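## Task

Remove the roll of masking tape from the top drawer of the narrow cabinet with three drawers and set it on the desk. At the finish, all drawers in the room must be fully closed, each cabinet must remain roughly where it was, and the robot must not have toppled or be left leaning. Anything held in place only by the robot at the finish does not count.

## Robot and tools

Robot: a Hello Robot Stretch 3 with a single arm. It has a two-wheel base (0.33 m long, 0.34 m wide) that cannot slide sideways, a mast whose lift carries a telescoping arm pointing out of the robot's RIGHT side, a wrist with yaw, pitch and roll, and a two-finger gripper. To move the gripper forward or back, drive the base. Turns pivot about the point between the drive wheels, 0.05 m behind the front edge. Stowed (arm in, wrist folded) the wrist pokes up to 0.06 m past the right side and a spin sweeps a 0.28 m radius; an unfolded level wrist reaches farther. Cameras: head_camera and nav_camera on the head (moved by head_pan_rad, head_tilt_rad), wrist_camera on the gripper. A loose object may occasionally get a brief nudge.

Frames: base frame has its origin on the floor between the drive wheels, x forward, y left, z up. The odometry frame is the base frame at scene start. hand_pose is in the base frame, at the point where closed fingertips meet; with all wrist joints at zero its x axis is up, y points back toward the mast, z to the rear. Fingertip pads are 0.04 m round.

execute_actions takes "actions", a list run in order (empty list = just report state and images). Each action may have "robot" (a command), "steps" (1 to 450 control steps at 30 per second, default 1) and "until" (needs steps). {"steps": n} alone waits. A command may contain:
- "base": exactly one key. translate_m: metres, an offset from the base's position when the command starts, positive forward, magnitude at most 1. rotate_rad: radians, an offset turn in place, positive counter-clockwise (left), magnitude at most 3.2.
- "joints": absolute targets by name (unnamed joints keep their goals): lift_m 0 to 1.1 m (arm height); arm_m 0 to 0.52 m (extension); wrist_yaw_rad -1.345 to 4.42 (0 along the arm, positive toward the front, 3.0 folded over the base); wrist_pitch_rad -1.57 to 0.451 (0 level, negative tips down); wrist_roll_rad -2.911 to 2.911 (0 fingers side by side); gripper_m -0.089 to 0.179 (larger is wider; the real gap is 0.007 less near closed, 0.025 less fully open, zero under 0.007); head_pan_rad -3.953 to 1.73 (0 forward, positive left, -1.57 looks along the arm); head_tilt_rad -1.53 to 0.419 (negative down).
- "contact_limits": {"arm_m": effort percent 1 to 100}, the push at which that arm motion halts; lower is gentler, too low halts instantly. It lasts until arm_m's next command.
Instead of one command, "robot" can be a list of up to 8 commands and {"pause_s": s} (s at most 15), run one after another; the next begins once the previous ended done (off_target also passes for base and gripper). {"robot": {"stop": true}} brakes everything and clears the queue. Motions keep running across actions and while you think; a new command acts immediately and discards the rest of an older queue. Any invalid value rejects the whole call.

until: {"robot": {field: [op, number]}} with ops =, !=, <, <=, >, >=, or a status word / ["!=","moving"]; {"robot": {"status": "ended"}} fires when nothing is moving and no queue runs (or at once if the command was refused). {"any": {"status": "ended"}} fires when any one motion ends. Don't wait for exact equality on readings.

Speed: 0.30 m/s and 1.9 rad/s only when stowed (lift_m under 0.30, arm_m under 0.03, wrist_yaw_rad over 2.54); otherwise 0.10 m/s and 0.63 rad/s.

Gripper: to grasp, command a value smaller than the object's width; to let go, open at least 0.02 beyond where the pads made contact. Neither the reading nor done proves a grasp; check images. Over-squeezing triggers a stall guard that weakens grip; resend a different value to grip again.

Self-collision: fold or unfold the wrist only with lift_m 0.32 to 0.95, wrist_pitch_rad -0.4, roll near 0; once folded, lift can drop to 0.25. With yaw below -0.4 keep pitch at -0.5 or lower.

Balance: pushing an immovable thing with the gripper above about 0.45 m can tip the robot before the contact stop; higher contact limits and repeated pushes make it worse. Driving while gripping, hooking or pushing something fixed, or snagging furniture (especially reversing), can tip it. If tipped, reverse the last move in small steps, pull the gripper free, and if still leaning lower lift_m to about 0.2.

Results: base_status shows progress (moved of goal); joint_goals, joint_status, measured_speeds, refusals, queue (idle/running/done/dropped/stopped), queue_left. Statuses: moving, done, off_target (stopped short, may still push), contact_stop (lift or arm hit something and went slack), time_out, stopped, not_commanded, torque_fault (wrist servo off ~10 s after heavy strain; limp, refuses goals). on_its_own lines report goals changed by the robot, slack or off joints, motors loaded at rest, and base_tilt leaning 3 degrees or more. Lines starting refused: or dropped: name the failing goal (indices from 0); replaced: explains how a superseded motion ended. lidar_m: 12 ranges in 30 degree sectors from straight ahead counter-clockwise (4th left, 7th rear, 10th right), plane 0.17 m high, 0.15 to 12 m, blind to glass. wrist_depth_mm and head_depth_mm: 7x7 median depths. base_odometry, turned_by_wheels, turned_by_imu, base_tilt (degrees, forward/right positive, fixed bias up to ~4), motor_effort (percent, bracket = peak; positive wheel effort drives forward).

zoom_image: camera (head_camera, nav_camera or wrist_camera) and region [x0, y0, x1, y1] pixels, at most 504x504, from the latest image. Image sizes: head 896x504, nav 672x504 fisheye, wrist 644x364.

finished_scene: pass scene, the current scene number, only after all motion has ended and nothing is held by the robot; it cannot be undone. Avoid drops, slams, hard hits and strong pushes.

Each tool is called by a JSON object that holds its "fn" and its "kwargs", one argument or row to a line.

## Session

{"fn": "execute_actions", "kwargs": {
  "actions": []
}}

Scene clock: 0.00 s.
robot.base_odometry: x=+0.000 y=+0.000 heading=+0.000 (m, m, rad; robot's odometry frame)
robot.turned_by_wheels: +0.000 (rad since the last result)
robot.turned_by_imu: +0.000 (rad since the last result)
robot.base_tilt: forward=-2.0 right=+0.5 (deg)
robot.lidar_m: 1.21 1.33 1.71 1.69 1.84 2.06 1.60 1.61 2.98 2.51 2.15 1.22
robot.head_depth_mm: 1613 1615 1611 1621 1409 1130 1136 / 1629 1638 1639 1638 1441 1152 1152 / 1664 1642 1656 1659 1479 1169 1166 / 1669 1677 1678 1680 1522 1183 1185 / 1697 1694 1705 1693 1567 1206 1201 / 1713 1723 1731 1727 1605 1223 1229 / 1745 1736 1752 1742 1754 1245 1248
robot.base_status: not_commanded
robot.joint_positions: lift_m=+0.565 arm_m=+0.000 wrist_yaw_rad=+2.966 wrist_pitch_rad=-0.388 wrist_roll_rad=+0.002 gripper_m=+0.037 head_pan_rad=+0.019 head_tilt_rad=-0.002
robot.joint_goals: lift_m=+0.565 arm_m=+0.000 wrist_yaw_rad=+2.966 wrist_pitch_rad=-0.388 wrist_roll_rad=+0.002 gripper_m=+0.037 head_pan_rad=+0.019 head_tilt_rad=-0.002
robot.joint_status: lift_m=not_commanded arm_m=not_commanded wrist_yaw_rad=not_commanded wrist_pitch_rad=not_commanded wrist_roll_rad=not_commanded gripper_m=not_commanded head_pan_rad=not_commanded head_tilt_rad=not_commanded
robot.measured_speeds: translate_m=+0.000 rotate_rad=+0.000 lift_m=+0.000 arm_m=+0.000 wrist_yaw_rad=+0.000 wrist_pitch_rad=+0.000 wrist_roll_rad=+0.000 head_pan_rad=+0.000 head_tilt_rad=+0.000
robot: refusals=0 queue=idle queue_left=0
robot.motor_effort: left_wheel=+1 right_wheel=+1 lift_m=+26 arm_m=-1 wrist_yaw_rad=-1 wrist_pitch_rad=+4 wrist_roll_rad=+0 gripper_m=+0 head_pan_rad=-1 head_tilt_rad=+2 (%)
robot.hand_pose: x=+0.0185 y=+0.0796 z=+0.5848 quat_wxyz=(+0.197, +0.703, +0.075, +0.679) (m; robot's base frame)
robot.wrist_depth_mm: - - - - - - - / - - - - - - - / - - - - - - - / - - - - - - - / - - - - - - - / 924 908 - 883 895 840 836 / 767 769 - 743 720 721 708
pictures: head_camera (sideways: a quarter turn clockwise sets it upright), nav_camera (sideways: a quarter turn counterclockwise sets it upright), wrist_camera
Images, in order (width x height): head_camera 896x504, nav_camera 672x504, wrist_camera 644x364.

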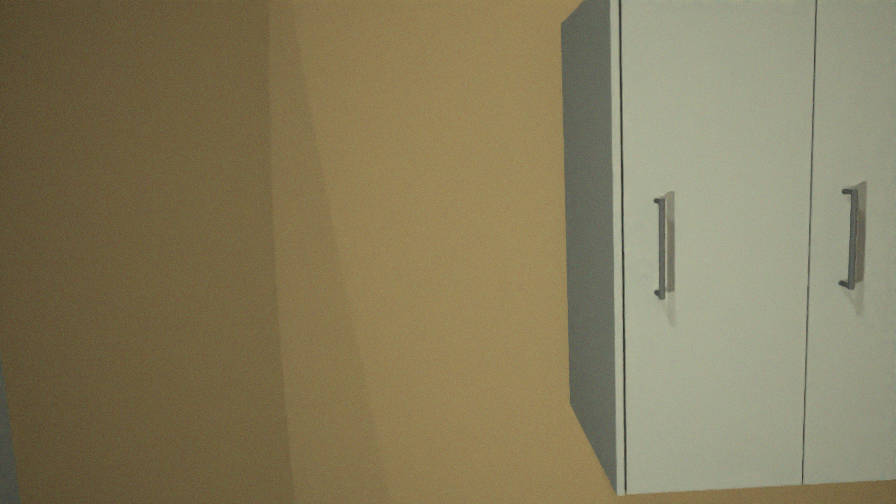

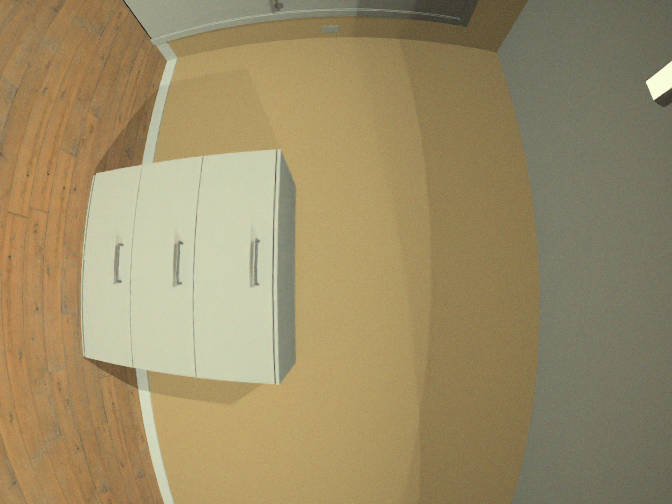

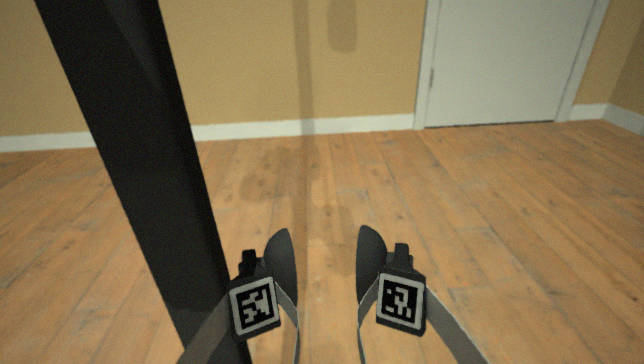

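{"fn": "execute_actions", "kwargs": {
  "actions": [
    {"robot":{"joints":{"head_pan_rad":0,"head_tilt_rad":-0.6}},"steps":60,"until":{"robot":{"status":"ended"}}}
  ]
}}

{"fn": "execute_actions", "kwargs": {
  "actions": [
    {"robot":{"joints":{"head_pan_rad":1.5,"head_tilt_rad":-0.5}},"steps":90,"until":{"robot":{"status":"ended"}}}
  ]
}}

{"fn": "execute_actions", "kwargs": {
  "actions": [
    {"robot":{"joints":{"head_pan_rad":-1.5,"head_tilt_rad":-0.5}},"steps":120,"until":{"robot":{"status":"ended"}}}
  ]
}}

{"fn": "execute_actions", "kwargs": {
  "actions": [
    {"robot":{"joints":{"head_pan_rad":-3.0,"head_tilt_rad":-0.5}},"steps":120,"until":{"robot":{"status":"ended"}}}
  ]
}}

Scene clock: 4.93 s.
robot.base_odometry: x=+0.000 y=+0.000 heading=+0.000 (m, m, rad; robot's odometry frame)
robot.turned_by_wheels: +0.000 (rad since the last result)
robot.turned_by_imu: +0.001 (rad since the last result)
robot.base_tilt: forward=-2.0 right=+0.5 (deg)
robot.lidar_m: 1.21 1.33 1.71 1.69 1.84 2.06 1.60 1.60 2.98 2.52 2.15 1.21
robot.head_depth_mm: 1428 1124 1237 1865 1738 1472 1252 / 1441 1134 1225 1384 1572 1482 1255 / 1450 1150 1239 1399 1607 1483 1257 / 1457 1157 1264 1421 1627 1485 1265 / 1475 1178 1271 1443 1659 1492 1269 / 1476 1197 1288 1454 1666 1497 1268 / 1499 1215 1300 1533 1780 1506 1269
robot.base_status: not_commanded
robot.joint_positions: lift_m=+0.565 arm_m=+0.000 wrist_yaw_rad=+2.966 wrist_pitch_rad=-0.388 wrist_roll_rad=+0.002 gripper_m=+0.037 head_pan_rad=+0.007 head_tilt_rad=-0.592
robot.joint_goals: lift_m=+0.565 arm_m=+0.000 wrist_yaw_rad=+2.966 wrist_pitch_rad=-0.388 wrist_roll_rad=+0.002 gripper_m=+0.037 head_pan_rad=+0.000 head_tilt_rad=-0.600
robot.joint_status: lift_m=not_commanded arm_m=not_commanded wrist_yaw_rad=not_commanded wrist_pitch_rad=not_commanded wrist_roll_rad=not_commanded gripper_m=not_commanded head_pan_rad=done head_tilt_rad=done
robot.measured_speeds: translate_m=+0.000 rotate_rad=+0.000 lift_m=+0.000 arm_m=+0.000 wrist_yaw_rad=+0.000 wrist_pitch_rad=+0.000 wrist_roll_rad=+0.000 head_pan_rad=+0.000 head_tilt_rad=+0.000
robot: refusals=0 queue=done queue_left=0
robot.motor_effort: left_wheel=+1(0) right_wheel=+0(0) lift_m=+26(26) arm_m=-1(1) wrist_yaw_rad=+0(0) wrist_pitch_rad=+4(4) wrist_roll_rad=+0(0) gripper_m=+1(0) head_pan_rad=-4(5) head_tilt_rad=-3(29) (%)
robot.hand_pose: x=+0.0185 y=+0.0796 z=+0.5848 quat_wxyz=(+0.197, +0.703, +0.075, +0.679) (m; robot's base frame)
robot.wrist_depth_mm: - - - - - - - / - - - - - - - / - - - - - - - / - - - - - - - / - - - - - - - / 900 897 - 888 910 849 855 / 768 783 - 740 714 726 727
pictures: head_camera (sideways: a quarter turn clockwise sets it upright), nav_camera (sideways: a quarter turn counterclockwise sets it upright), wrist_camera
Images, in order (width x height): head_camera 896x504, nav_camera 672x504, wrist_camera 644x364.

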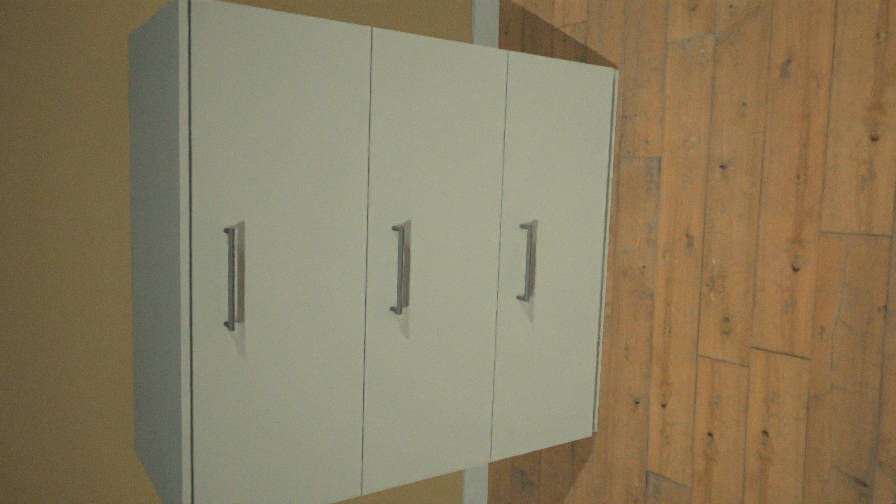

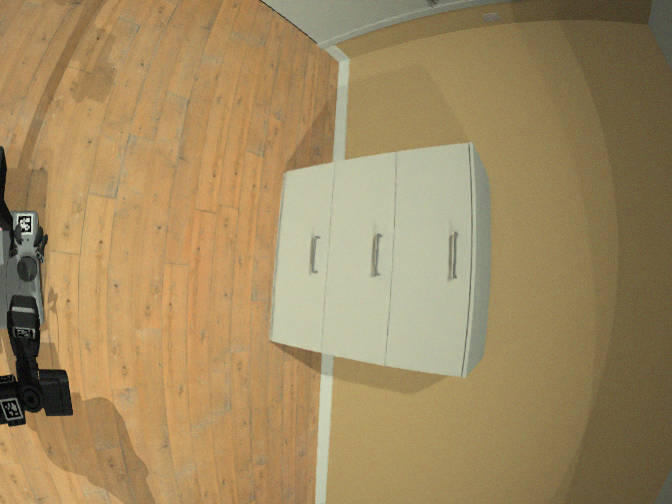

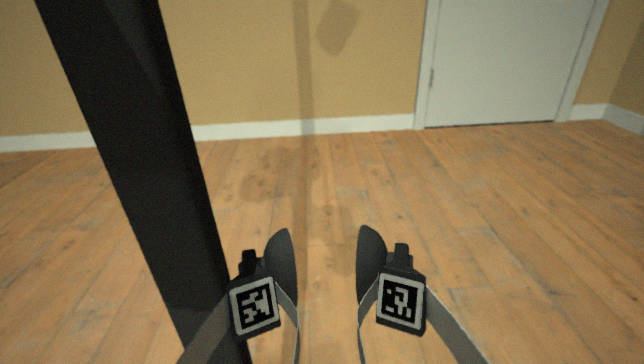

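Scene clock: 6.23 s.
robot.base_odometry: x=+0.000 y=+0.000 heading=+0.000 (m, m, rad; robot's odometry frame)
robot.turned_by_wheels: +0.000 (rad since the last result)
robot.turned_by_imu: +0.000 (rad since the last result)
robot.base_tilt: forward=-2.0 right=+0.5 (deg)
robot.lidar_m: 1.21 1.33 1.71 1.69 1.84 2.06 1.60 1.61 2.99 2.51 2.15 1.22
robot.head_depth_mm: 1447 1569 1728 1894 1963 1569 1310 / 1451 1572 1725 1901 1960 1590 1316 / 1449 1579 1724 1892 1981 1591 1320 / 1440 1569 1708 1911 1997 1593 1325 / 1448 1573 1724 1904 1986 1601 1333 / 1447 1561 1719 1910 2010 1602 1337 / 1443 1569 1711 1905 2028 1613 1343
robot.base_status: not_commanded
robot.joint_positions: lift_m=+0.565 arm_m=+0.000 wrist_yaw_rad=+2.966 wrist_pitch_rad=-0.388 wrist_roll_rad=+0.002 gripper_m=+0.037 head_pan_rad=+1.493 head_tilt_rad=-0.507
robot.joint_goals: lift_m=+0.565 arm_m=+0.000 wrist_yaw_rad=+2.966 wrist_pitch_rad=-0.388 wrist_roll_rad=+0.002 gripper_m=+0.037 head_pan_rad=+1.500 head_tilt_rad=-0.500
robot.joint_status: lift_m=not_commanded arm_m=not_commanded wrist_yaw_rad=not_commanded wrist_pitch_rad=not_commanded wrist_roll_rad=not_commanded gripper_m=not_commanded head_pan_rad=done head_tilt_rad=done
robot.measured_speeds: translate_m=+0.000 rotate_rad=+0.000 lift_m=+0.000 arm_m=+0.000 wrist_yaw_rad=+0.000 wrist_pitch_rad=+0.000 wrist_roll_rad=+0.000 head_pan_rad=+0.000 head_tilt_rad=+0.000
robot: refusals=0 queue=done queue_left=0
robot.motor_effort: left_wheel=+1(1) right_wheel=+0(0) lift_m=+26(26) arm_m=-1(1) wrist_yaw_rad=+0(0) wrist_pitch_rad=+4(5) wrist_roll_rad=+0(0) gripper_m=+0(0) head_pan_rad=+3(40) head_tilt_rad=+3(13) (%)
robot.hand_pose: x=+0.0185 y=+0.0796 z=+0.5848 quat_wxyz=(+0.197, +0.703, +0.075, +0.679) (m; robot's base frame)
robot.wrist_depth_mm: - - - - - - - / - - - - - - - / - - - - - - - / - - - - - - - / - - - - - - - / 887 906 - 871 871 862 829 / 767 746 - 744 733 716 712
pictures: head_camera (sideways: a quarter turn clockwise sets it upright), nav_camera (sideways: a quarter turn counterclockwise sets it upright), wrist_camera
Images, in order (width x height): head_camera 896x504, nav_camera 672x504, wrist_camera 644x364.

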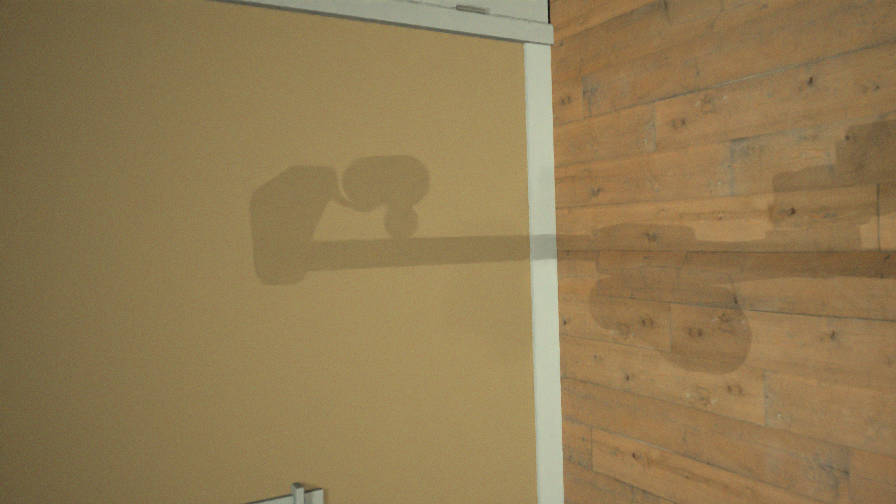

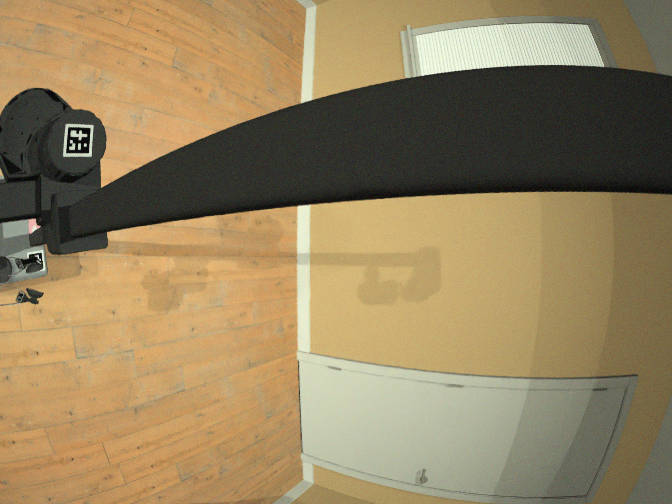

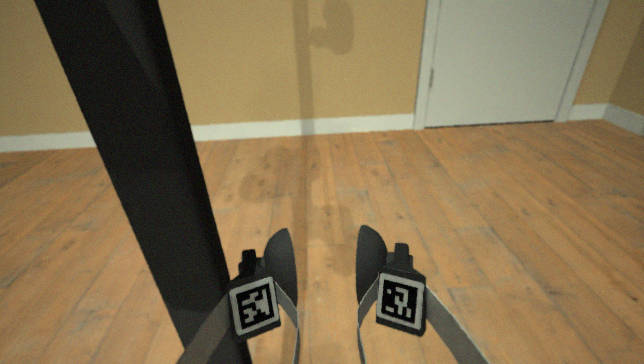

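Scene clock: 8.20 s.
robot.base_odometry: x=+0.000 y=+0.000 heading=+0.000 (m, m, rad; robot's odometry frame)
robot.turned_by_wheels: +0.000 (rad since the last result)
robot.turned_by_imu: +0.000 (rad since the last result)
robot.base_tilt: forward=-2.0 right=+0.5 (deg)
robot.lidar_m: 1.21 1.33 1.71 1.69 1.84 2.06 1.60 1.61 2.98 2.51 2.15 1.22
robot.head_depth_mm: 2573 2692 2990 2560 1957 1571 1312 / 2591 2795 3088 2614 1975 1575 1321 / 2623 2849 3148 2661 1983 1582 1322 / 2664 2890 3200 2671 1986 1590 1326 / 2726 2921 3079 2685 1999 1607 1334 / 2727 2901 2514 2706 2021 1609 1343 / 2780 2998 3297 2714 2025 1619 1336
robot.base_status: not_commanded
robot.joint_positions: lift_m=+0.565 arm_m=+0.000 wrist_yaw_rad=+2.966 wrist_pitch_rad=-0.388 wrist_roll_rad=+0.002 gripper_m=+0.037 head_pan_rad=-1.493 head_tilt_rad=-0.507
robot.joint_goals: lift_m=+0.565 arm_m=+0.000 wrist_yaw_rad=+2.966 wrist_pitch_rad=-0.388 wrist_roll_rad=+0.002 gripper_m=+0.037 head_pan_rad=-1.500 head_tilt_rad=-0.500
robot.joint_status: lift_m=not_commanded arm_m=not_commanded wrist_yaw_rad=not_commanded wrist_pitch_rad=not_commanded wrist_roll_rad=not_commanded gripper_m=not_commanded head_pan_rad=done head_tilt_rad=done
robot.measured_speeds: translate_m=+0.000 rotate_rad=+0.000 lift_m=+0.000 arm_m=+0.000 wrist_yaw_rad=+0.000 wrist_pitch_rad=+0.000 wrist_roll_rad=+0.000 head_pan_rad=+0.000 head_tilt_rad=+0.000
robot: refusals=0 queue=done queue_left=0
robot.motor_effort: left_wheel=+0(1) right_wheel=+0(0) lift_m=+26(26) arm_m=-1(1) wrist_yaw_rad=-1(0) wrist_pitch_rad=+4(5) wrist_roll_rad=+0(1) gripper_m=+0(0) head_pan_rad=-4(41) head_tilt_rad=+3(4) (%)
robot.hand_pose: x=+0.0185 y=+0.0796 z=+0.5848 quat_wxyz=(+0.197, +0.703, +0.075, +0.679) (m; robot's base frame)
robot.wrist_depth_mm: - - - - - - - / - - - - - - - / - - - - - - - / - - - - - - - / - - - - - - - / 916 907 - 863 884 861 817 / 780 754 - 741 720 744 736
pictures: head_camera (sideways: a quarter turn clockwise sets it upright), nav_camera (sideways: a quarter turn counterclockwise sets it upright), wrist_camera
Images, in order (width x height): head_camera 896x504, nav_camera 672x504, wrist_camera 644x364.

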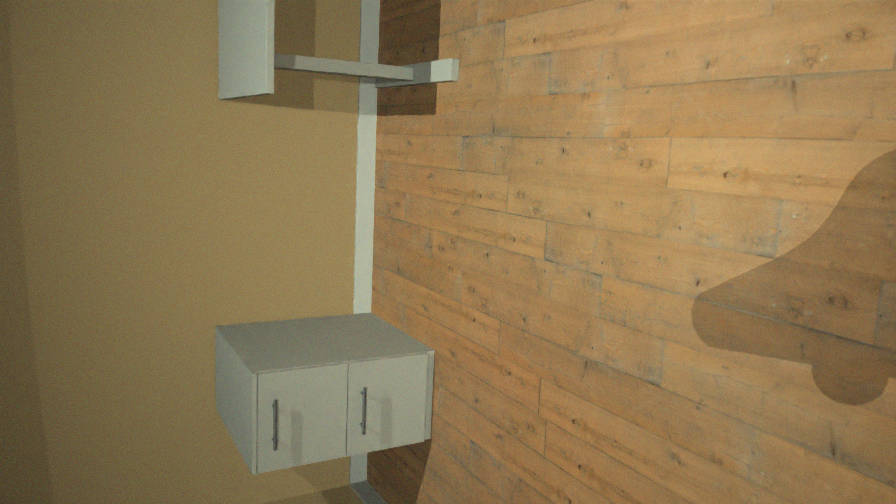

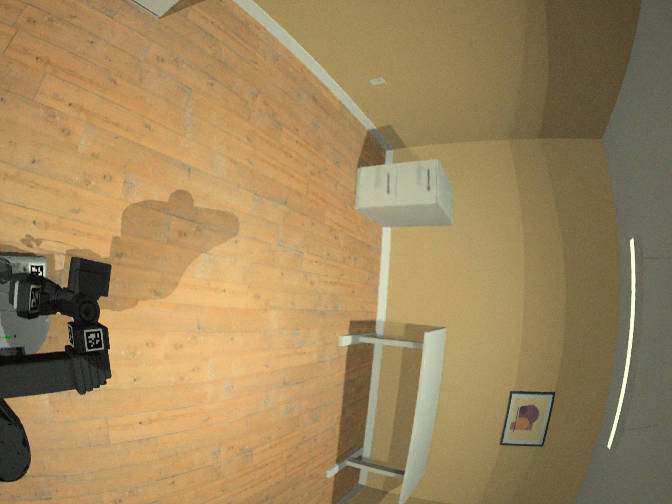

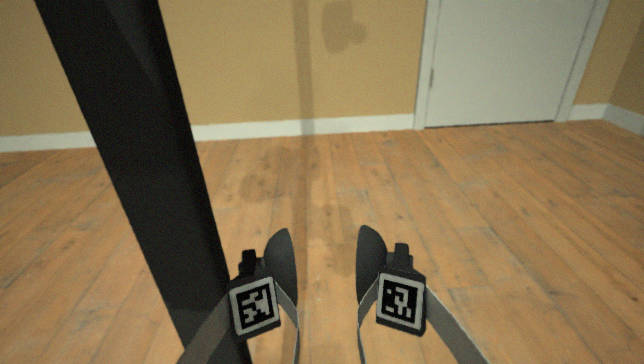

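Scene clock: 9.50 s.
robot.base_odometry: x=+0.000 y=+0.000 heading=+0.000 (m, m, rad; robot's odometry frame)
robot.turned_by_wheels: +0.000 (rad since the last result)
robot.turned_by_imu: +0.000 (rad since the last result)
robot.base_tilt: forward=-2.0 right=+0.5 (deg)
robot.lidar_m: 1.21 1.33 1.71 1.69 1.84 2.06 1.60 1.61 2.98 2.52 2.15 1.22
robot.head_depth_mm: 1693 1827 2020 2199 1954 1564 1308 / 1724 1886 2042 2259 1962 1575 1318 / 1769 1919 2094 2298 1994 1584 1321 / 1801 1956 2151 2344 1987 1588 1329 / 1844 1994 2147 1906 1934 1601 1333 / 1888 2062 2202 1848 1949 1605 1334 / 1918 2101 2318 1896 2009 1610 1345
robot.base_status: not_commanded
robot.joint_positions: lift_m=+0.565 arm_m=+0.000 wrist_yaw_rad=+2.966 wrist_pitch_rad=-0.388 wrist_roll_rad=+0.002 gripper_m=+0.037 head_pan_rad=-2.993 head_tilt_rad=-0.507
robot.joint_goals: lift_m=+0.565 arm_m=+0.000 wrist_yaw_rad=+2.966 wrist_pitch_rad=-0.388 wrist_roll_rad=+0.002 gripper_m=+0.037 head_pan_rad=-3.000 head_tilt_rad=-0.500
robot.joint_status: lift_m=not_commanded arm_m=not_commanded wrist_yaw_rad=not_commanded wrist_pitch_rad=not_commanded wrist_roll_rad=not_commanded gripper_m=not_commanded head_pan_rad=done head_tilt_rad=done
robot.measured_speeds: translate_m=+0.000 rotate_rad=+0.000 lift_m=+0.000 arm_m=+0.000 wrist_yaw_rad=+0.000 wrist_pitch_rad=+0.000 wrist_roll_rad=+0.000 head_pan_rad=+0.000 head_tilt_rad=+0.000
robot: refusals=0 queue=done queue_left=0
robot.motor_effort: left_wheel=+1(0) right_wheel=+0(0) lift_m=+26(26) arm_m=-1(1) wrist_yaw_rad=+1(0) wrist_pitch_rad=+5(5) wrist_roll_rad=+0(1) gripper_m=+0(0) head_pan_rad=-3(39) head_tilt_rad=+3(3) (%)
robot.hand_pose: x=+0.0185 y=+0.0796 z=+0.5848 quat_wxyz=(+0.197, +0.703, +0.075, +0.679) (m; robot's base frame)
robot.wrist_depth_mm: - - - - - - - / - - - - - - - / - - - - - - - / - - - - - - - / - - - - - - - / 906 894 - 880 910 845 832 / 766 755 - 747 746 725 722
pictures: head_camera (sideways: a quarter turn clockwise sets it upright), nav_camera (sideways: a quarter turn counterclockwise sets it upright), wrist_camera
Images, in order (width x height): head_camera 896x504, nav_camera 672x504, wrist_camera 644x364.

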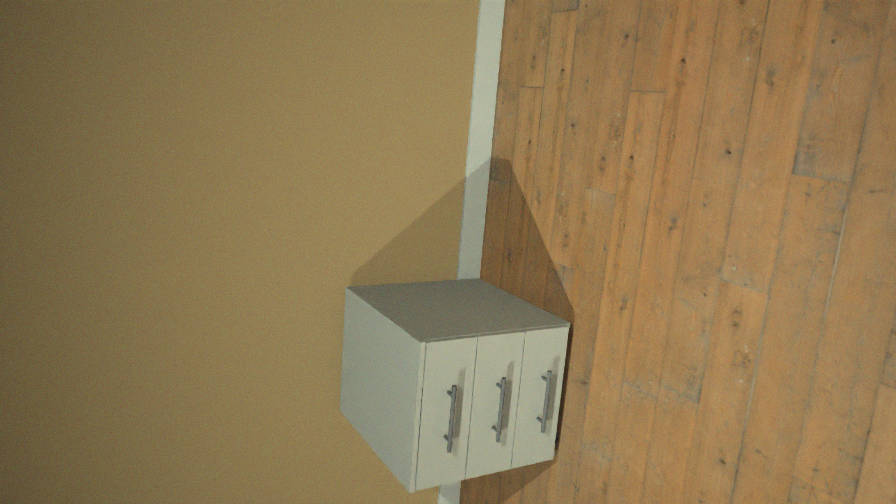

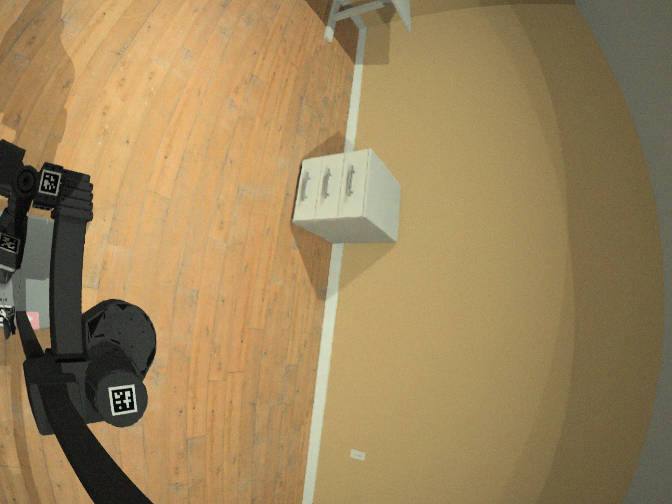

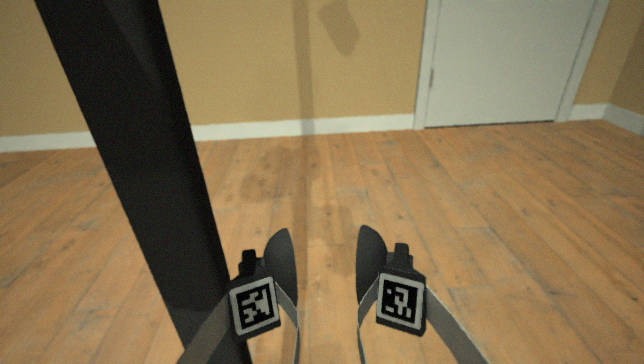

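{"fn": "execute_actions", "kwargs": {
  "actions": [
    {"robot":[{"joints":{"lift_m":0.27,"head_pan_rad":-1.57,"head_tilt_rad":-0.7}},{"base":{"translate_m":-0.75}},{"base":{"rotate_rad":-1.571}},{"base":{"translate_m":0.58}},{"joints":{"lift_m":0.5}},{"joints":{"wrist_yaw_rad":0,"wrist_pitch_rad":-0.4}},{"joints":{"wrist_pitch_rad":0,"wrist_roll_rad":1.57,"gripper_m":0.12,"lift_m":0.3}}],"steps":450,"until":{"robot":{"status":"ended"}}},
    {"steps":450,"until":{"robot":{"status":"ended"}}}
  ]
}}

Scene clock: 44.00 s.
robot.base_odometry: x=-0.750 y=-0.580 heading=-1.571 (m, m, rad; robot's odometry frame)
robot.turned_by_wheels: -1.571 (rad since the last result)
robot.turned_by_imu: -1.550 (rad since the last result)
robot.base_tilt: forward=-2.1 right=+0.5 (deg)
robot.lidar_m: 1.96 2.26 2.38 1.90 2.03 2.39 2.36 1.74 1.40 0.82 1.51 2.08
robot.head_depth_mm: 1171 1306 1485 1703 1624 1382 1193 / 1177 1325 1497 1724 1631 1374 1197 / 1188 1329 1462 1238 1228 1356 1199 / 1200 1340 1467 1202 1207 1360 1204 / 1207 1344 1470 1211 1220 1364 1209 / 1211 1358 1541 1297 1344 1396 1211 / 1222 1371 1565 1818 1665 1400 1213
robot.base_status: done (translate_m +0.5800 of +0.5800)
robot.joint_positions: lift_m=+0.300 arm_m=+0.000 wrist_yaw_rad=+0.001 wrist_pitch_rad=-0.023 wrist_roll_rad=+1.568 gripper_m=+0.120 head_pan_rad=-1.577 head_tilt_rad=-0.692
robot.joint_goals: lift_m=+0.300 arm_m=+0.000 wrist_yaw_rad=+0.000 wrist_pitch_rad=+0.000 wrist_roll_rad=+1.570 gripper_m=+0.120 head_pan_rad=-1.570 head_tilt_rad=-0.700
robot.joint_status: lift_m=done arm_m=not_commanded wrist_yaw_rad=done wrist_pitch_rad=done wrist_roll_rad=done gripper_m=done head_pan_rad=done head_tilt_rad=done
robot.measured_speeds: translate_m=+0.000 rotate_rad=+0.000 lift_m=+0.000 arm_m=+0.000 wrist_yaw_rad=+0.000 wrist_pitch_rad=+0.000 wrist_roll_rad=+0.000 head_pan_rad=+0.000 head_tilt_rad=+0.000
robot: refusals=0 queue=done queue_left=0
robot.motor_effort: left_wheel=+2(9) right_wheel=-2(8) lift_m=+20(31) arm_m=-1(1) wrist_yaw_rad=-1(1) wrist_pitch_rad=+8(7) wrist_roll_rad=+1(5) gripper_m=+0(87) head_pan_rad=+3(37) head_tilt_rad=-3(18) (%)
robot.hand_pose: x=-0.0210 y=-0.4006 z=+0.4087 quat_wxyz=(+0.002, +0.001, -1.000, -0.012) (m; robot's base frame)
robot.wrist_depth_mm: - - - - - 640 441 / - - - 549 544 562 448 / - - - 555 559 576 458 / - - - 574 592 598 459 / - - - 612 613 615 454 / - - - 643 631 609 459 / - - - - - 770 445
pictures: head_camera (sideways: a quarter turn clockwise sets it upright), nav_camera (sideways: a quarter turn counterclockwise sets it upright), wrist_camera
Images, in order (width x height): head_camera 896x504, nav_camera 672x504, wrist_camera 644x364.

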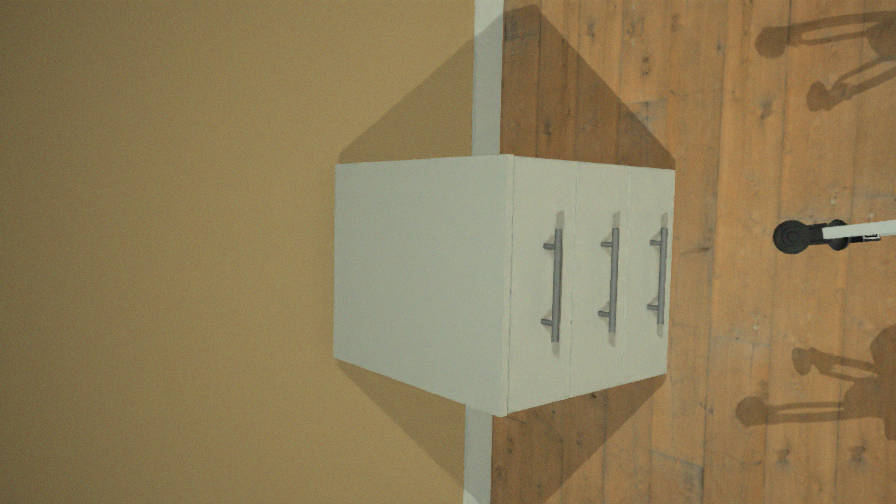

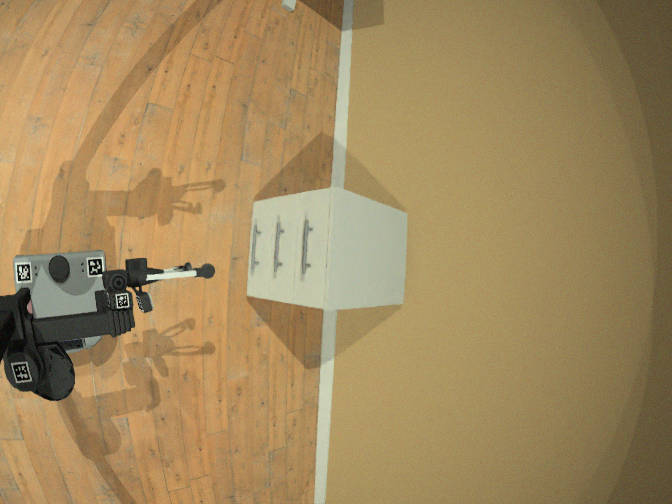

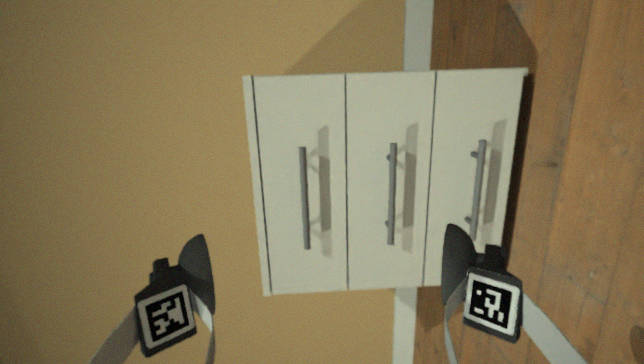

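{"fn": "execute_actions", "kwargs": {
  "actions": [
    {"robot":[{"base":{"rotate_rad":-0.02}},{"base":{"translate_m":0.1},"joints":{"lift_m":0.325,"arm_m":0.27,"head_tilt_rad":-0.85}}],"steps":450,"until":{"robot":{"status":"ended"}}}
  ]
}}

Scene clock: 53.10 s.
robot.base_odometry: x=-0.752 y=-0.680 heading=-1.591 (m, m, rad; robot's odometry frame)
robot.turned_by_wheels: -0.020 (rad since the last result)
robot.turned_by_imu: -0.018 (rad since the last result)
robot.base_tilt: forward=-2.0 right=+0.5 (deg)
robot.lidar_m: 1.86 2.18 2.39 1.91 2.01 2.49 2.46 1.78 0.84 0.83 1.50 2.00
robot.head_depth_mm: 1232 1420 1675 1697 1467 1279 1134 / 1243 1424 1593 1635 1467 1287 1159 / 1255 1412 1223 1177 1431 1266 1144 / 1257 1404 1225 1153 1441 1267 1144 / 1257 1425 1230 1201 1425 1290 1149 / 1265 1457 1711 1729 1482 1295 1149 / 1273 1455 1722 1738 1485 1295 1153
robot.base_status: done (translate_m +0.1000 of +0.1000)
robot.joint_positions: lift_m=+0.325 arm_m=+0.270 wrist_yaw_rad=+0.000 wrist_pitch_rad=-0.022 wrist_roll_rad=+1.568 gripper_m=+0.120 head_pan_rad=-1.577 head_tilt_rad=-0.839
robot.joint_goals: lift_m=+0.325 arm_m=+0.270 wrist_yaw_rad=+0.000 wrist_pitch_rad=+0.000 wrist_roll_rad=+1.570 gripper_m=+0.120 head_pan_rad=-1.570 head_tilt_rad=-0.850
robot.joint_status: lift_m=done arm_m=done wrist_yaw_rad=done wrist_pitch_rad=done wrist_roll_rad=done gripper_m=done head_pan_rad=done head_tilt_rad=done
robot.measured_speeds: translate_m=+0.000 rotate_rad=+0.000 lift_m=+0.000 arm_m=+0.000 wrist_yaw_rad=+0.000 wrist_pitch_rad=+0.000 wrist_roll_rad=+0.000 head_pan_rad=+0.000 head_tilt_rad=+0.000
robot: refusals=0 queue=done queue_left=0
robot.motor_effort: left_wheel=+3(6) right_wheel=-3(6) lift_m=+32(30) arm_m=+5(6) wrist_yaw_rad=-1(1) wrist_pitch_rad=+8(9) wrist_roll_rad=+1(1) gripper_m=+1(2) head_pan_rad=+3(3) head_tilt_rad=-4(17) (%)
robot.hand_pose: x=-0.0212 y=-0.6702 z=+0.4333 quat_wxyz=(+0.002, +0.000, -1.000, -0.012) (m; robot's base frame)
robot.wrist_depth_mm: 760 786 285 285 289 289 296 / 803 802 292 294 298 301 309 / 801 819 309 309 316 314 316 / 845 845 324 321 320 328 333 / 921 897 886 334 341 341 349 / 952 963 354 345 352 363 367 / - - - 366 - 786 453
pictures: head_camera (sideways: a quarter turn clockwise sets it upright), nav_camera (sideways: a quarter turn counterclockwise sets it upright), wrist_camera
Images, in order (width x height): head_camera 896x504, nav_camera 672x504, wrist_camera 644x364.

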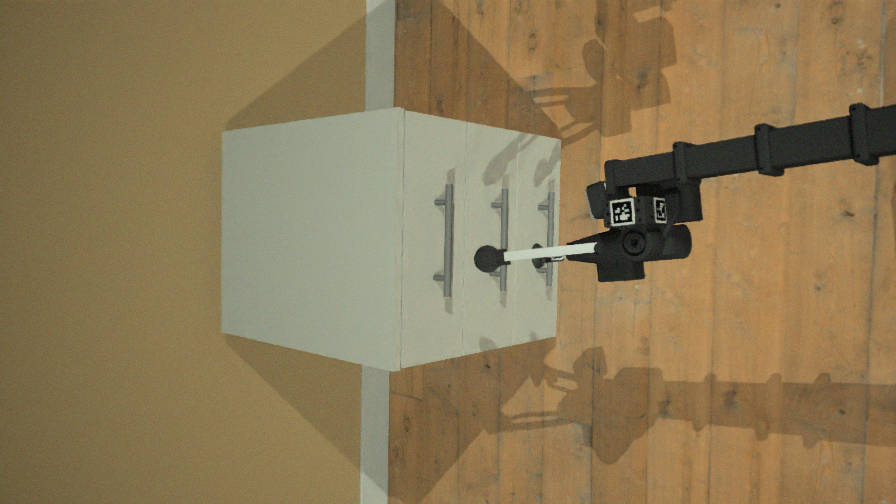

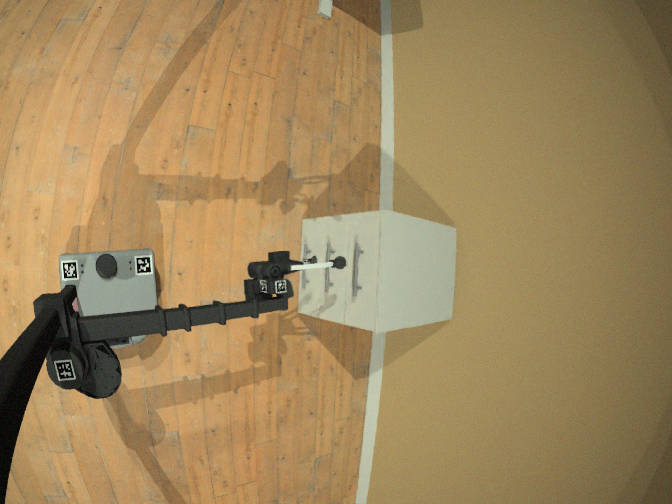

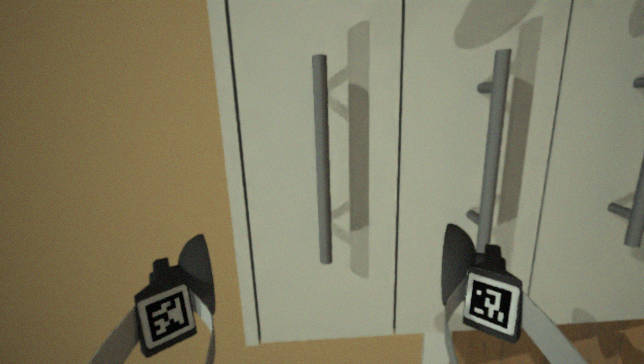

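{"fn": "execute_actions", "kwargs": {
  "actions": [
    {"robot":{"joints":{"arm_m":0.36,"gripper_m":0.08},"contact_limits":{"arm_m":20}},"steps":200,"until":{"robot":{"status":"ended"}}}
  ]
}}

Scene clock: 57.63 s.
robot.base_odometry: x=-0.752 y=-0.680 heading=-1.591 (m, m, rad; robot's odometry frame)
robot.turned_by_wheels: +0.000 (rad since the last result)
robot.turned_by_imu: +0.001 (rad since the last result)
robot.base_tilt: forward=-2.0 right=+0.5 (deg)
robot.lidar_m: 1.87 2.18 2.39 1.91 2.00 2.49 2.47 1.78 0.84 0.83 1.51 2.00
robot.head_depth_mm: 1241 1429 1667 1707 1463 1280 1136 / 1249 1427 1592 1621 1465 1279 1155 / 1245 1406 1218 1179 1385 1280 1138 / 1256 1406 1232 1154 1390 1288 1145 / 1260 1430 1231 1200 1420 1286 1146 / 1268 1460 1718 1726 1482 1294 1153 / 1269 1466 1722 1737 1486 1303 1151
robot.base_status: done (translate_m +0.1000 of +0.1000)
robot.joint_positions: lift_m=+0.325 arm_m=+0.360 wrist_yaw_rad=+0.000 wrist_pitch_rad=-0.022 wrist_roll_rad=+1.568 gripper_m=+0.080 head_pan_rad=-1.577 head_tilt_rad=-0.839
robot.joint_goals: lift_m=+0.325 arm_m=+0.360 wrist_yaw_rad=+0.000 wrist_pitch_rad=+0.000 wrist_roll_rad=+1.570 gripper_m=+0.080 head_pan_rad=-1.570 head_tilt_rad=-0.850
robot.joint_status: lift_m=done arm_m=done wrist_yaw_rad=done wrist_pitch_rad=done wrist_roll_rad=done gripper_m=done head_pan_rad=done head_tilt_rad=done
robot.measured_speeds: translate_m=+0.000 rotate_rad=+0.000 lift_m=+0.000 arm_m=+0.000 wrist_yaw_rad=+0.000 wrist_pitch_rad=+0.000 wrist_roll_rad=+0.000 head_pan_rad=+0.000 head_tilt_rad=+0.000
robot: refusals=0 queue=done queue_left=0
robot.motor_effort: left_wheel=+2(2) right_wheel=-3(3) lift_m=+31(31) arm_m=+5(6) wrist_yaw_rad=-1(0) wrist_pitch_rad=+8(8) wrist_roll_rad=+1(1) gripper_m=+0(80) head_pan_rad=+3(3) head_tilt_rad=-4(4) (%)
robot.contact_limits: arm_m 20 (drawing in: default 31, maximum 51; extending or still: default 42, maximum 69)
robot.hand_pose: x=-0.0213 y=-0.7602 z=+0.4333 quat_wxyz=(+0.002, +0.000, -1.000, -0.012) (m; robot's base frame)
robot.wrist_depth_mm: 677 688 201 200 205 207 208 / 710 735 208 208 213 215 218 / 741 754 217 217 223 224 226 / 786 777 226 226 232 235 237 / 813 834 235 235 240 244 250 / 833 853 247 250 252 255 260 / 866 876 262 261 267 273 277
pictures: head_camera (sideways: a quarter turn clockwise sets it upright), nav_camera (sideways: a quarter turn counterclockwise sets it upright), wrist_camera
Images, in order (width x height): head_camera 896x504, nav_camera 672x504, wrist_camera 644x364.

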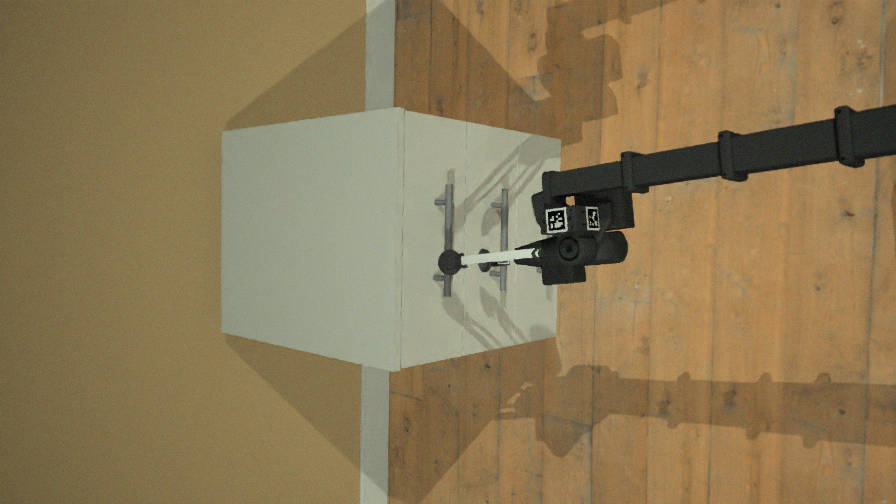

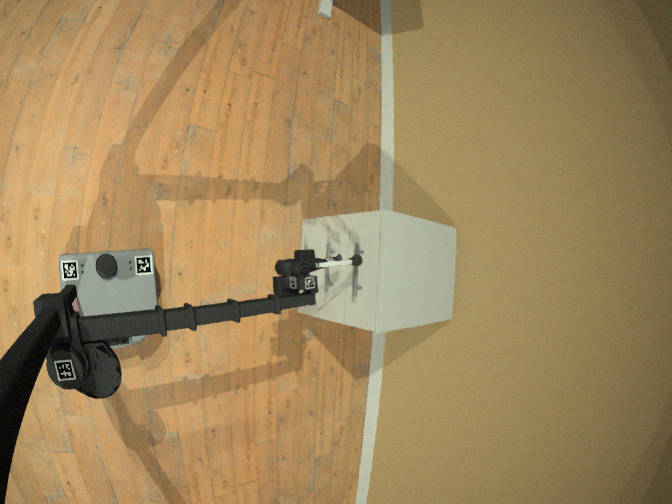

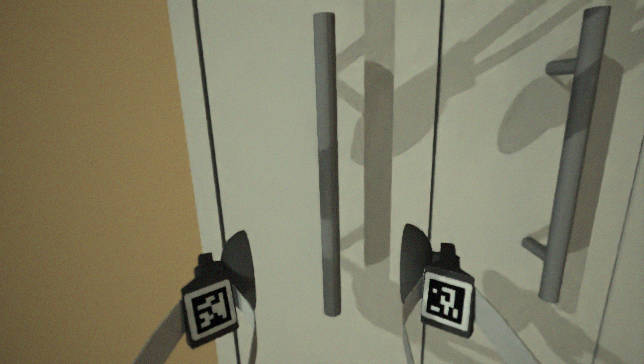

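{"fn": "execute_actions", "kwargs": {
  "actions": [
    {"robot":[{"base":{"translate_m":-0.03}},{"joints":{"arm_m":0.41},"contact_limits":{"arm_m":20}}],"steps":200,"until":{"robot":{"status":"ended"}}}
  ]
}}

Scene clock: 63.43 s.
robot.base_odometry: x=-0.751 y=-0.650 heading=-1.591 (m, m, rad; robot's odometry frame)
robot.turned_by_wheels: +0.000 (rad since the last result)
robot.turned_by_imu: +0.001 (rad since the last result)
robot.base_tilt: forward=-2.0 right=+0.5 (deg)
robot.lidar_m: 1.89 2.20 2.39 1.91 2.01 2.46 2.44 1.78 0.83 0.82 1.50 2.03
robot.head_depth_mm: 1236 1414 1663 1701 1469 1283 1134 / 1241 1425 1630 1679 1473 1281 1160 / 1251 1396 1224 1174 1399 1288 1144 / 1254 1410 1226 1143 1414 1293 1149 / 1259 1421 1231 1193 1414 1296 1147 / 1261 1450 1674 1680 1484 1295 1150 / 1265 1459 1721 1738 1484 1297 1153
robot.base_status: done (translate_m -0.0300 of -0.0300)
robot.joint_positions: lift_m=+0.325 arm_m=+0.410 wrist_yaw_rad=+0.000 wrist_pitch_rad=-0.022 wrist_roll_rad=+1.568 gripper_m=+0.080 head_pan_rad=-1.577 head_tilt_rad=-0.839
robot.joint_goals: lift_m=+0.325 arm_m=+0.410 wrist_yaw_rad=+0.000 wrist_pitch_rad=+0.000 wrist_roll_rad=+1.570 gripper_m=+0.080 head_pan_rad=-1.570 head_tilt_rad=-0.850
robot.joint_status: lift_m=done arm_m=done wrist_yaw_rad=done wrist_pitch_rad=done wrist_roll_rad=done gripper_m=done head_pan_rad=done head_tilt_rad=done
robot.measured_speeds: translate_m=+0.000 rotate_rad=+0.000 lift_m=+0.000 arm_m=+0.000 wrist_yaw_rad=+0.000 wrist_pitch_rad=+0.000 wrist_roll_rad=+0.000 head_pan_rad=+0.000 head_tilt_rad=+0.000
robot: refusals=0 queue=done queue_left=0
robot.motor_effort: left_wheel=+2(4) right_wheel=-2(8) lift_m=+31(31) arm_m=+5(7) wrist_yaw_rad=-1(1) wrist_pitch_rad=+8(8) wrist_roll_rad=+1(1) gripper_m=+0(0) head_pan_rad=+3(3) head_tilt_rad=-5(5) (%)
robot.contact_limits: arm_m 20 (drawing in: default 31, maximum 51; extending or still: default 42, maximum 69)
robot.hand_pose: x=-0.0213 y=-0.8102 z=+0.4333 quat_wxyz=(+0.002, +0.000, -1.000, -0.012) (m; robot's base frame)
robot.wrist_depth_mm: 640 156 153 154 157 158 161 / 659 159 159 160 162 165 166 / 688 688 165 166 170 171 174 / 711 746 171 172 177 179 181 / 752 766 177 180 183 188 189 / 796 810 186 188 193 196 197 / 825 828 197 197 205 208 202
pictures: head_camera (sideways: a quarter turn clockwise sets it upright), nav_camera (sideways: a quarter turn counterclockwise sets it upright), wrist_camera
Images, in order (width x height): head_camera 896x504, nav_camera 672x504, wrist_camera 644x364.

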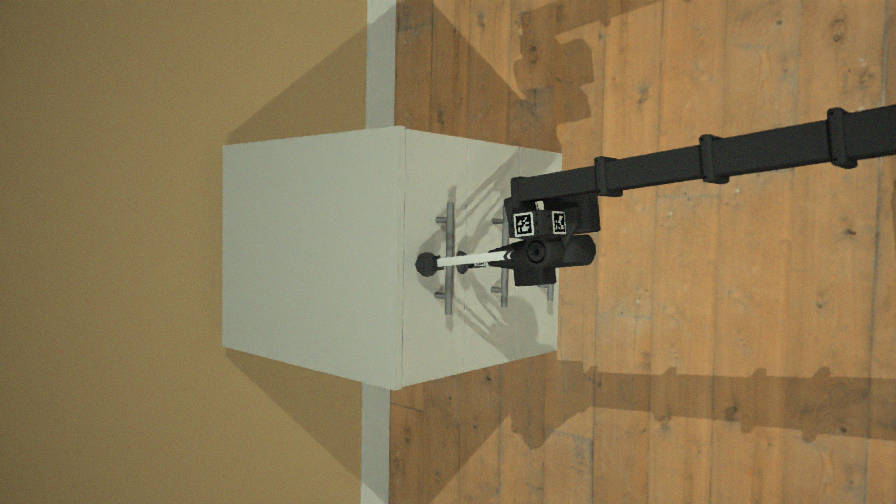

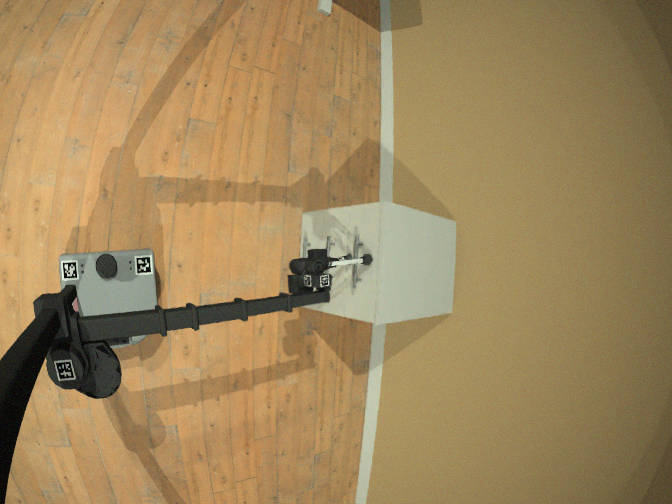

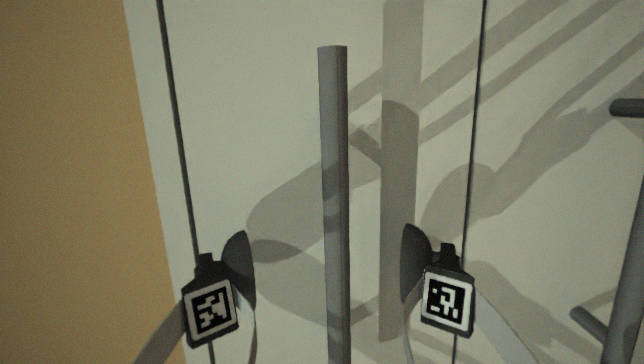

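{"fn": "execute_actions", "kwargs": {
  "actions": [
    {"robot":[{"joints":{"gripper_m":-0.04}},{"joints":{"arm_m":0.33}}],"steps":200,"until":{"robot":{"status":"ended"}}}
  ]
}}

Scene clock: 67.93 s.
robot.base_odometry: x=-0.751 y=-0.650 heading=-1.590 (m, m, rad; robot's odometry frame)
robot.turned_by_wheels: +0.001 (rad since the last result)
robot.turned_by_imu: +0.002 (rad since the last result)
robot.base_tilt: forward=-2.0 right=+0.6 (deg)
robot.lidar_m: 1.89 2.20 2.39 1.91 2.01 2.46 2.43 1.78 0.84 0.82 1.50 2.03
robot.head_depth_mm: 1235 1416 1659 1710 1467 1278 1138 / 1241 1425 1627 1661 1468 1287 1158 / 1244 1403 1222 1124 1385 1266 1140 / 1252 1410 1229 1099 1395 1291 1144 / 1255 1414 1228 1142 1422 1297 1150 / 1264 1455 1668 1654 1486 1297 1152 / 1276 1461 1715 1735 1490 1293 1153
robot.base_status: done (translate_m -0.0300 of -0.0300)
robot.joint_positions: lift_m=+0.325 arm_m=+0.330 wrist_yaw_rad=+0.031 wrist_pitch_rad=-0.034 wrist_roll_rad=+1.572 gripper_m=-0.036 head_pan_rad=-1.577 head_tilt_rad=-0.839
robot.joint_goals: lift_m=+0.325 arm_m=+0.330 wrist_yaw_rad=+0.000 wrist_pitch_rad=+0.000 wrist_roll_rad=+1.570 gripper_m=-0.037 head_pan_rad=-1.570 head_tilt_rad=-0.850
robot.joint_status: lift_m=done arm_m=done wrist_yaw_rad=done wrist_pitch_rad=done wrist_roll_rad=done gripper_m=done head_pan_rad=done head_tilt_rad=done
robot.measured_speeds: translate_m=+0.000 rotate_rad=+0.000 lift_m=+0.000 arm_m=+0.000 wrist_yaw_rad=+0.000 wrist_pitch_rad=+0.000 wrist_roll_rad=+0.000 head_pan_rad=+0.000 head_tilt_rad=+0.000
robot: refusals=0 queue=done queue_left=0
robot.on_its_own: right_wheel is at rest, and its effort (-19) is outside its rest range (-18 to +18); wrist_yaw_rad is at rest, and its effort (-31) is outside its rest range (-12 to +12)
robot.motor_effort: left_wheel=+9(10) right_wheel=-19(19) lift_m=+31(31) arm_m=-7(10) wrist_yaw_rad=-31(30) wrist_pitch_rad=+13(13) wrist_roll_rad=-1(1) gripper_m=-22(98) head_pan_rad=+2(3) head_tilt_rad=-4(4) (%)
robot.hand_pose: x=-0.0135 y=-0.7305 z=+0.4303 quat_wxyz=(+0.000, +0.015, -1.000, -0.018) (m; robot's base frame)
robot.wrist_depth_mm: 692 695 148 150 152 232 237 / 732 741 154 155 160 236 247 / 740 764 161 162 167 250 257 / 794 781 169 170 174 264 270 / 829 853 178 176 184 278 283 / 875 871 187 - 194 294 304 / 938 931 202 201 207 315 318
pictures: head_camera (sideways: a quarter turn clockwise sets it upright), nav_camera (sideways: a quarter turn counterclockwise sets it upright), wrist_camera
Images, in order (width x height): head_camera 896x504, nav_camera 672x504, wrist_camera 644x364.

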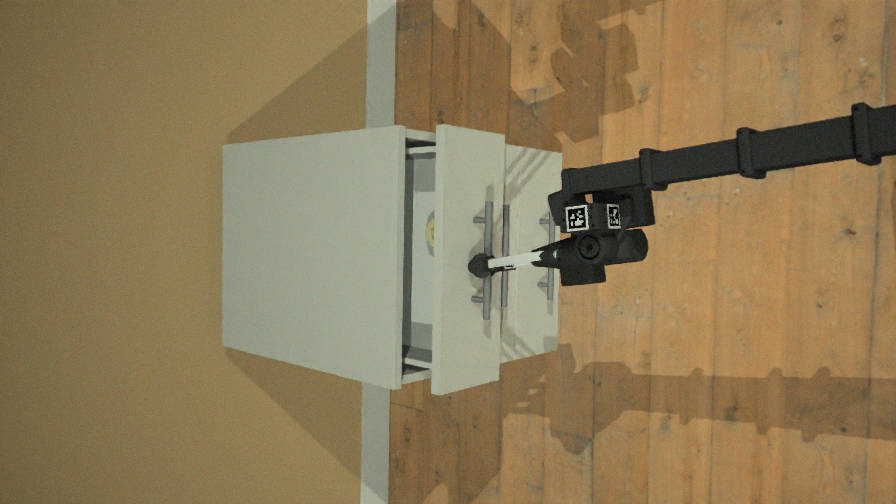

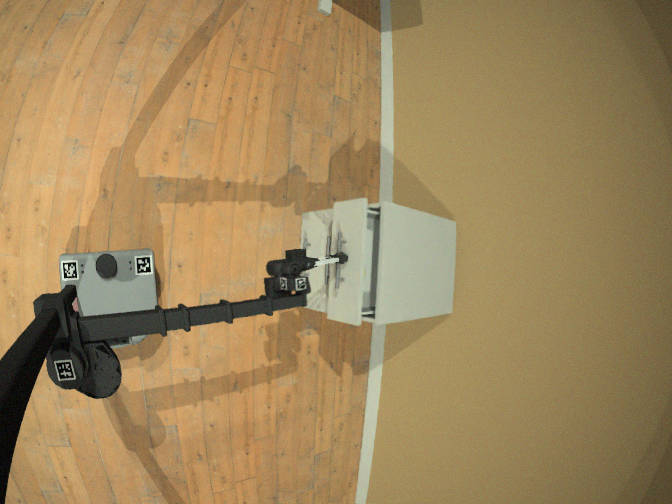

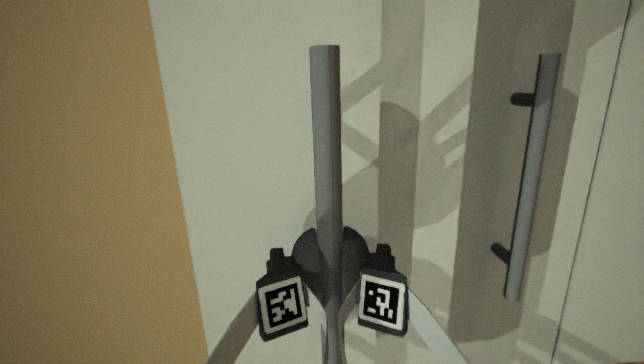

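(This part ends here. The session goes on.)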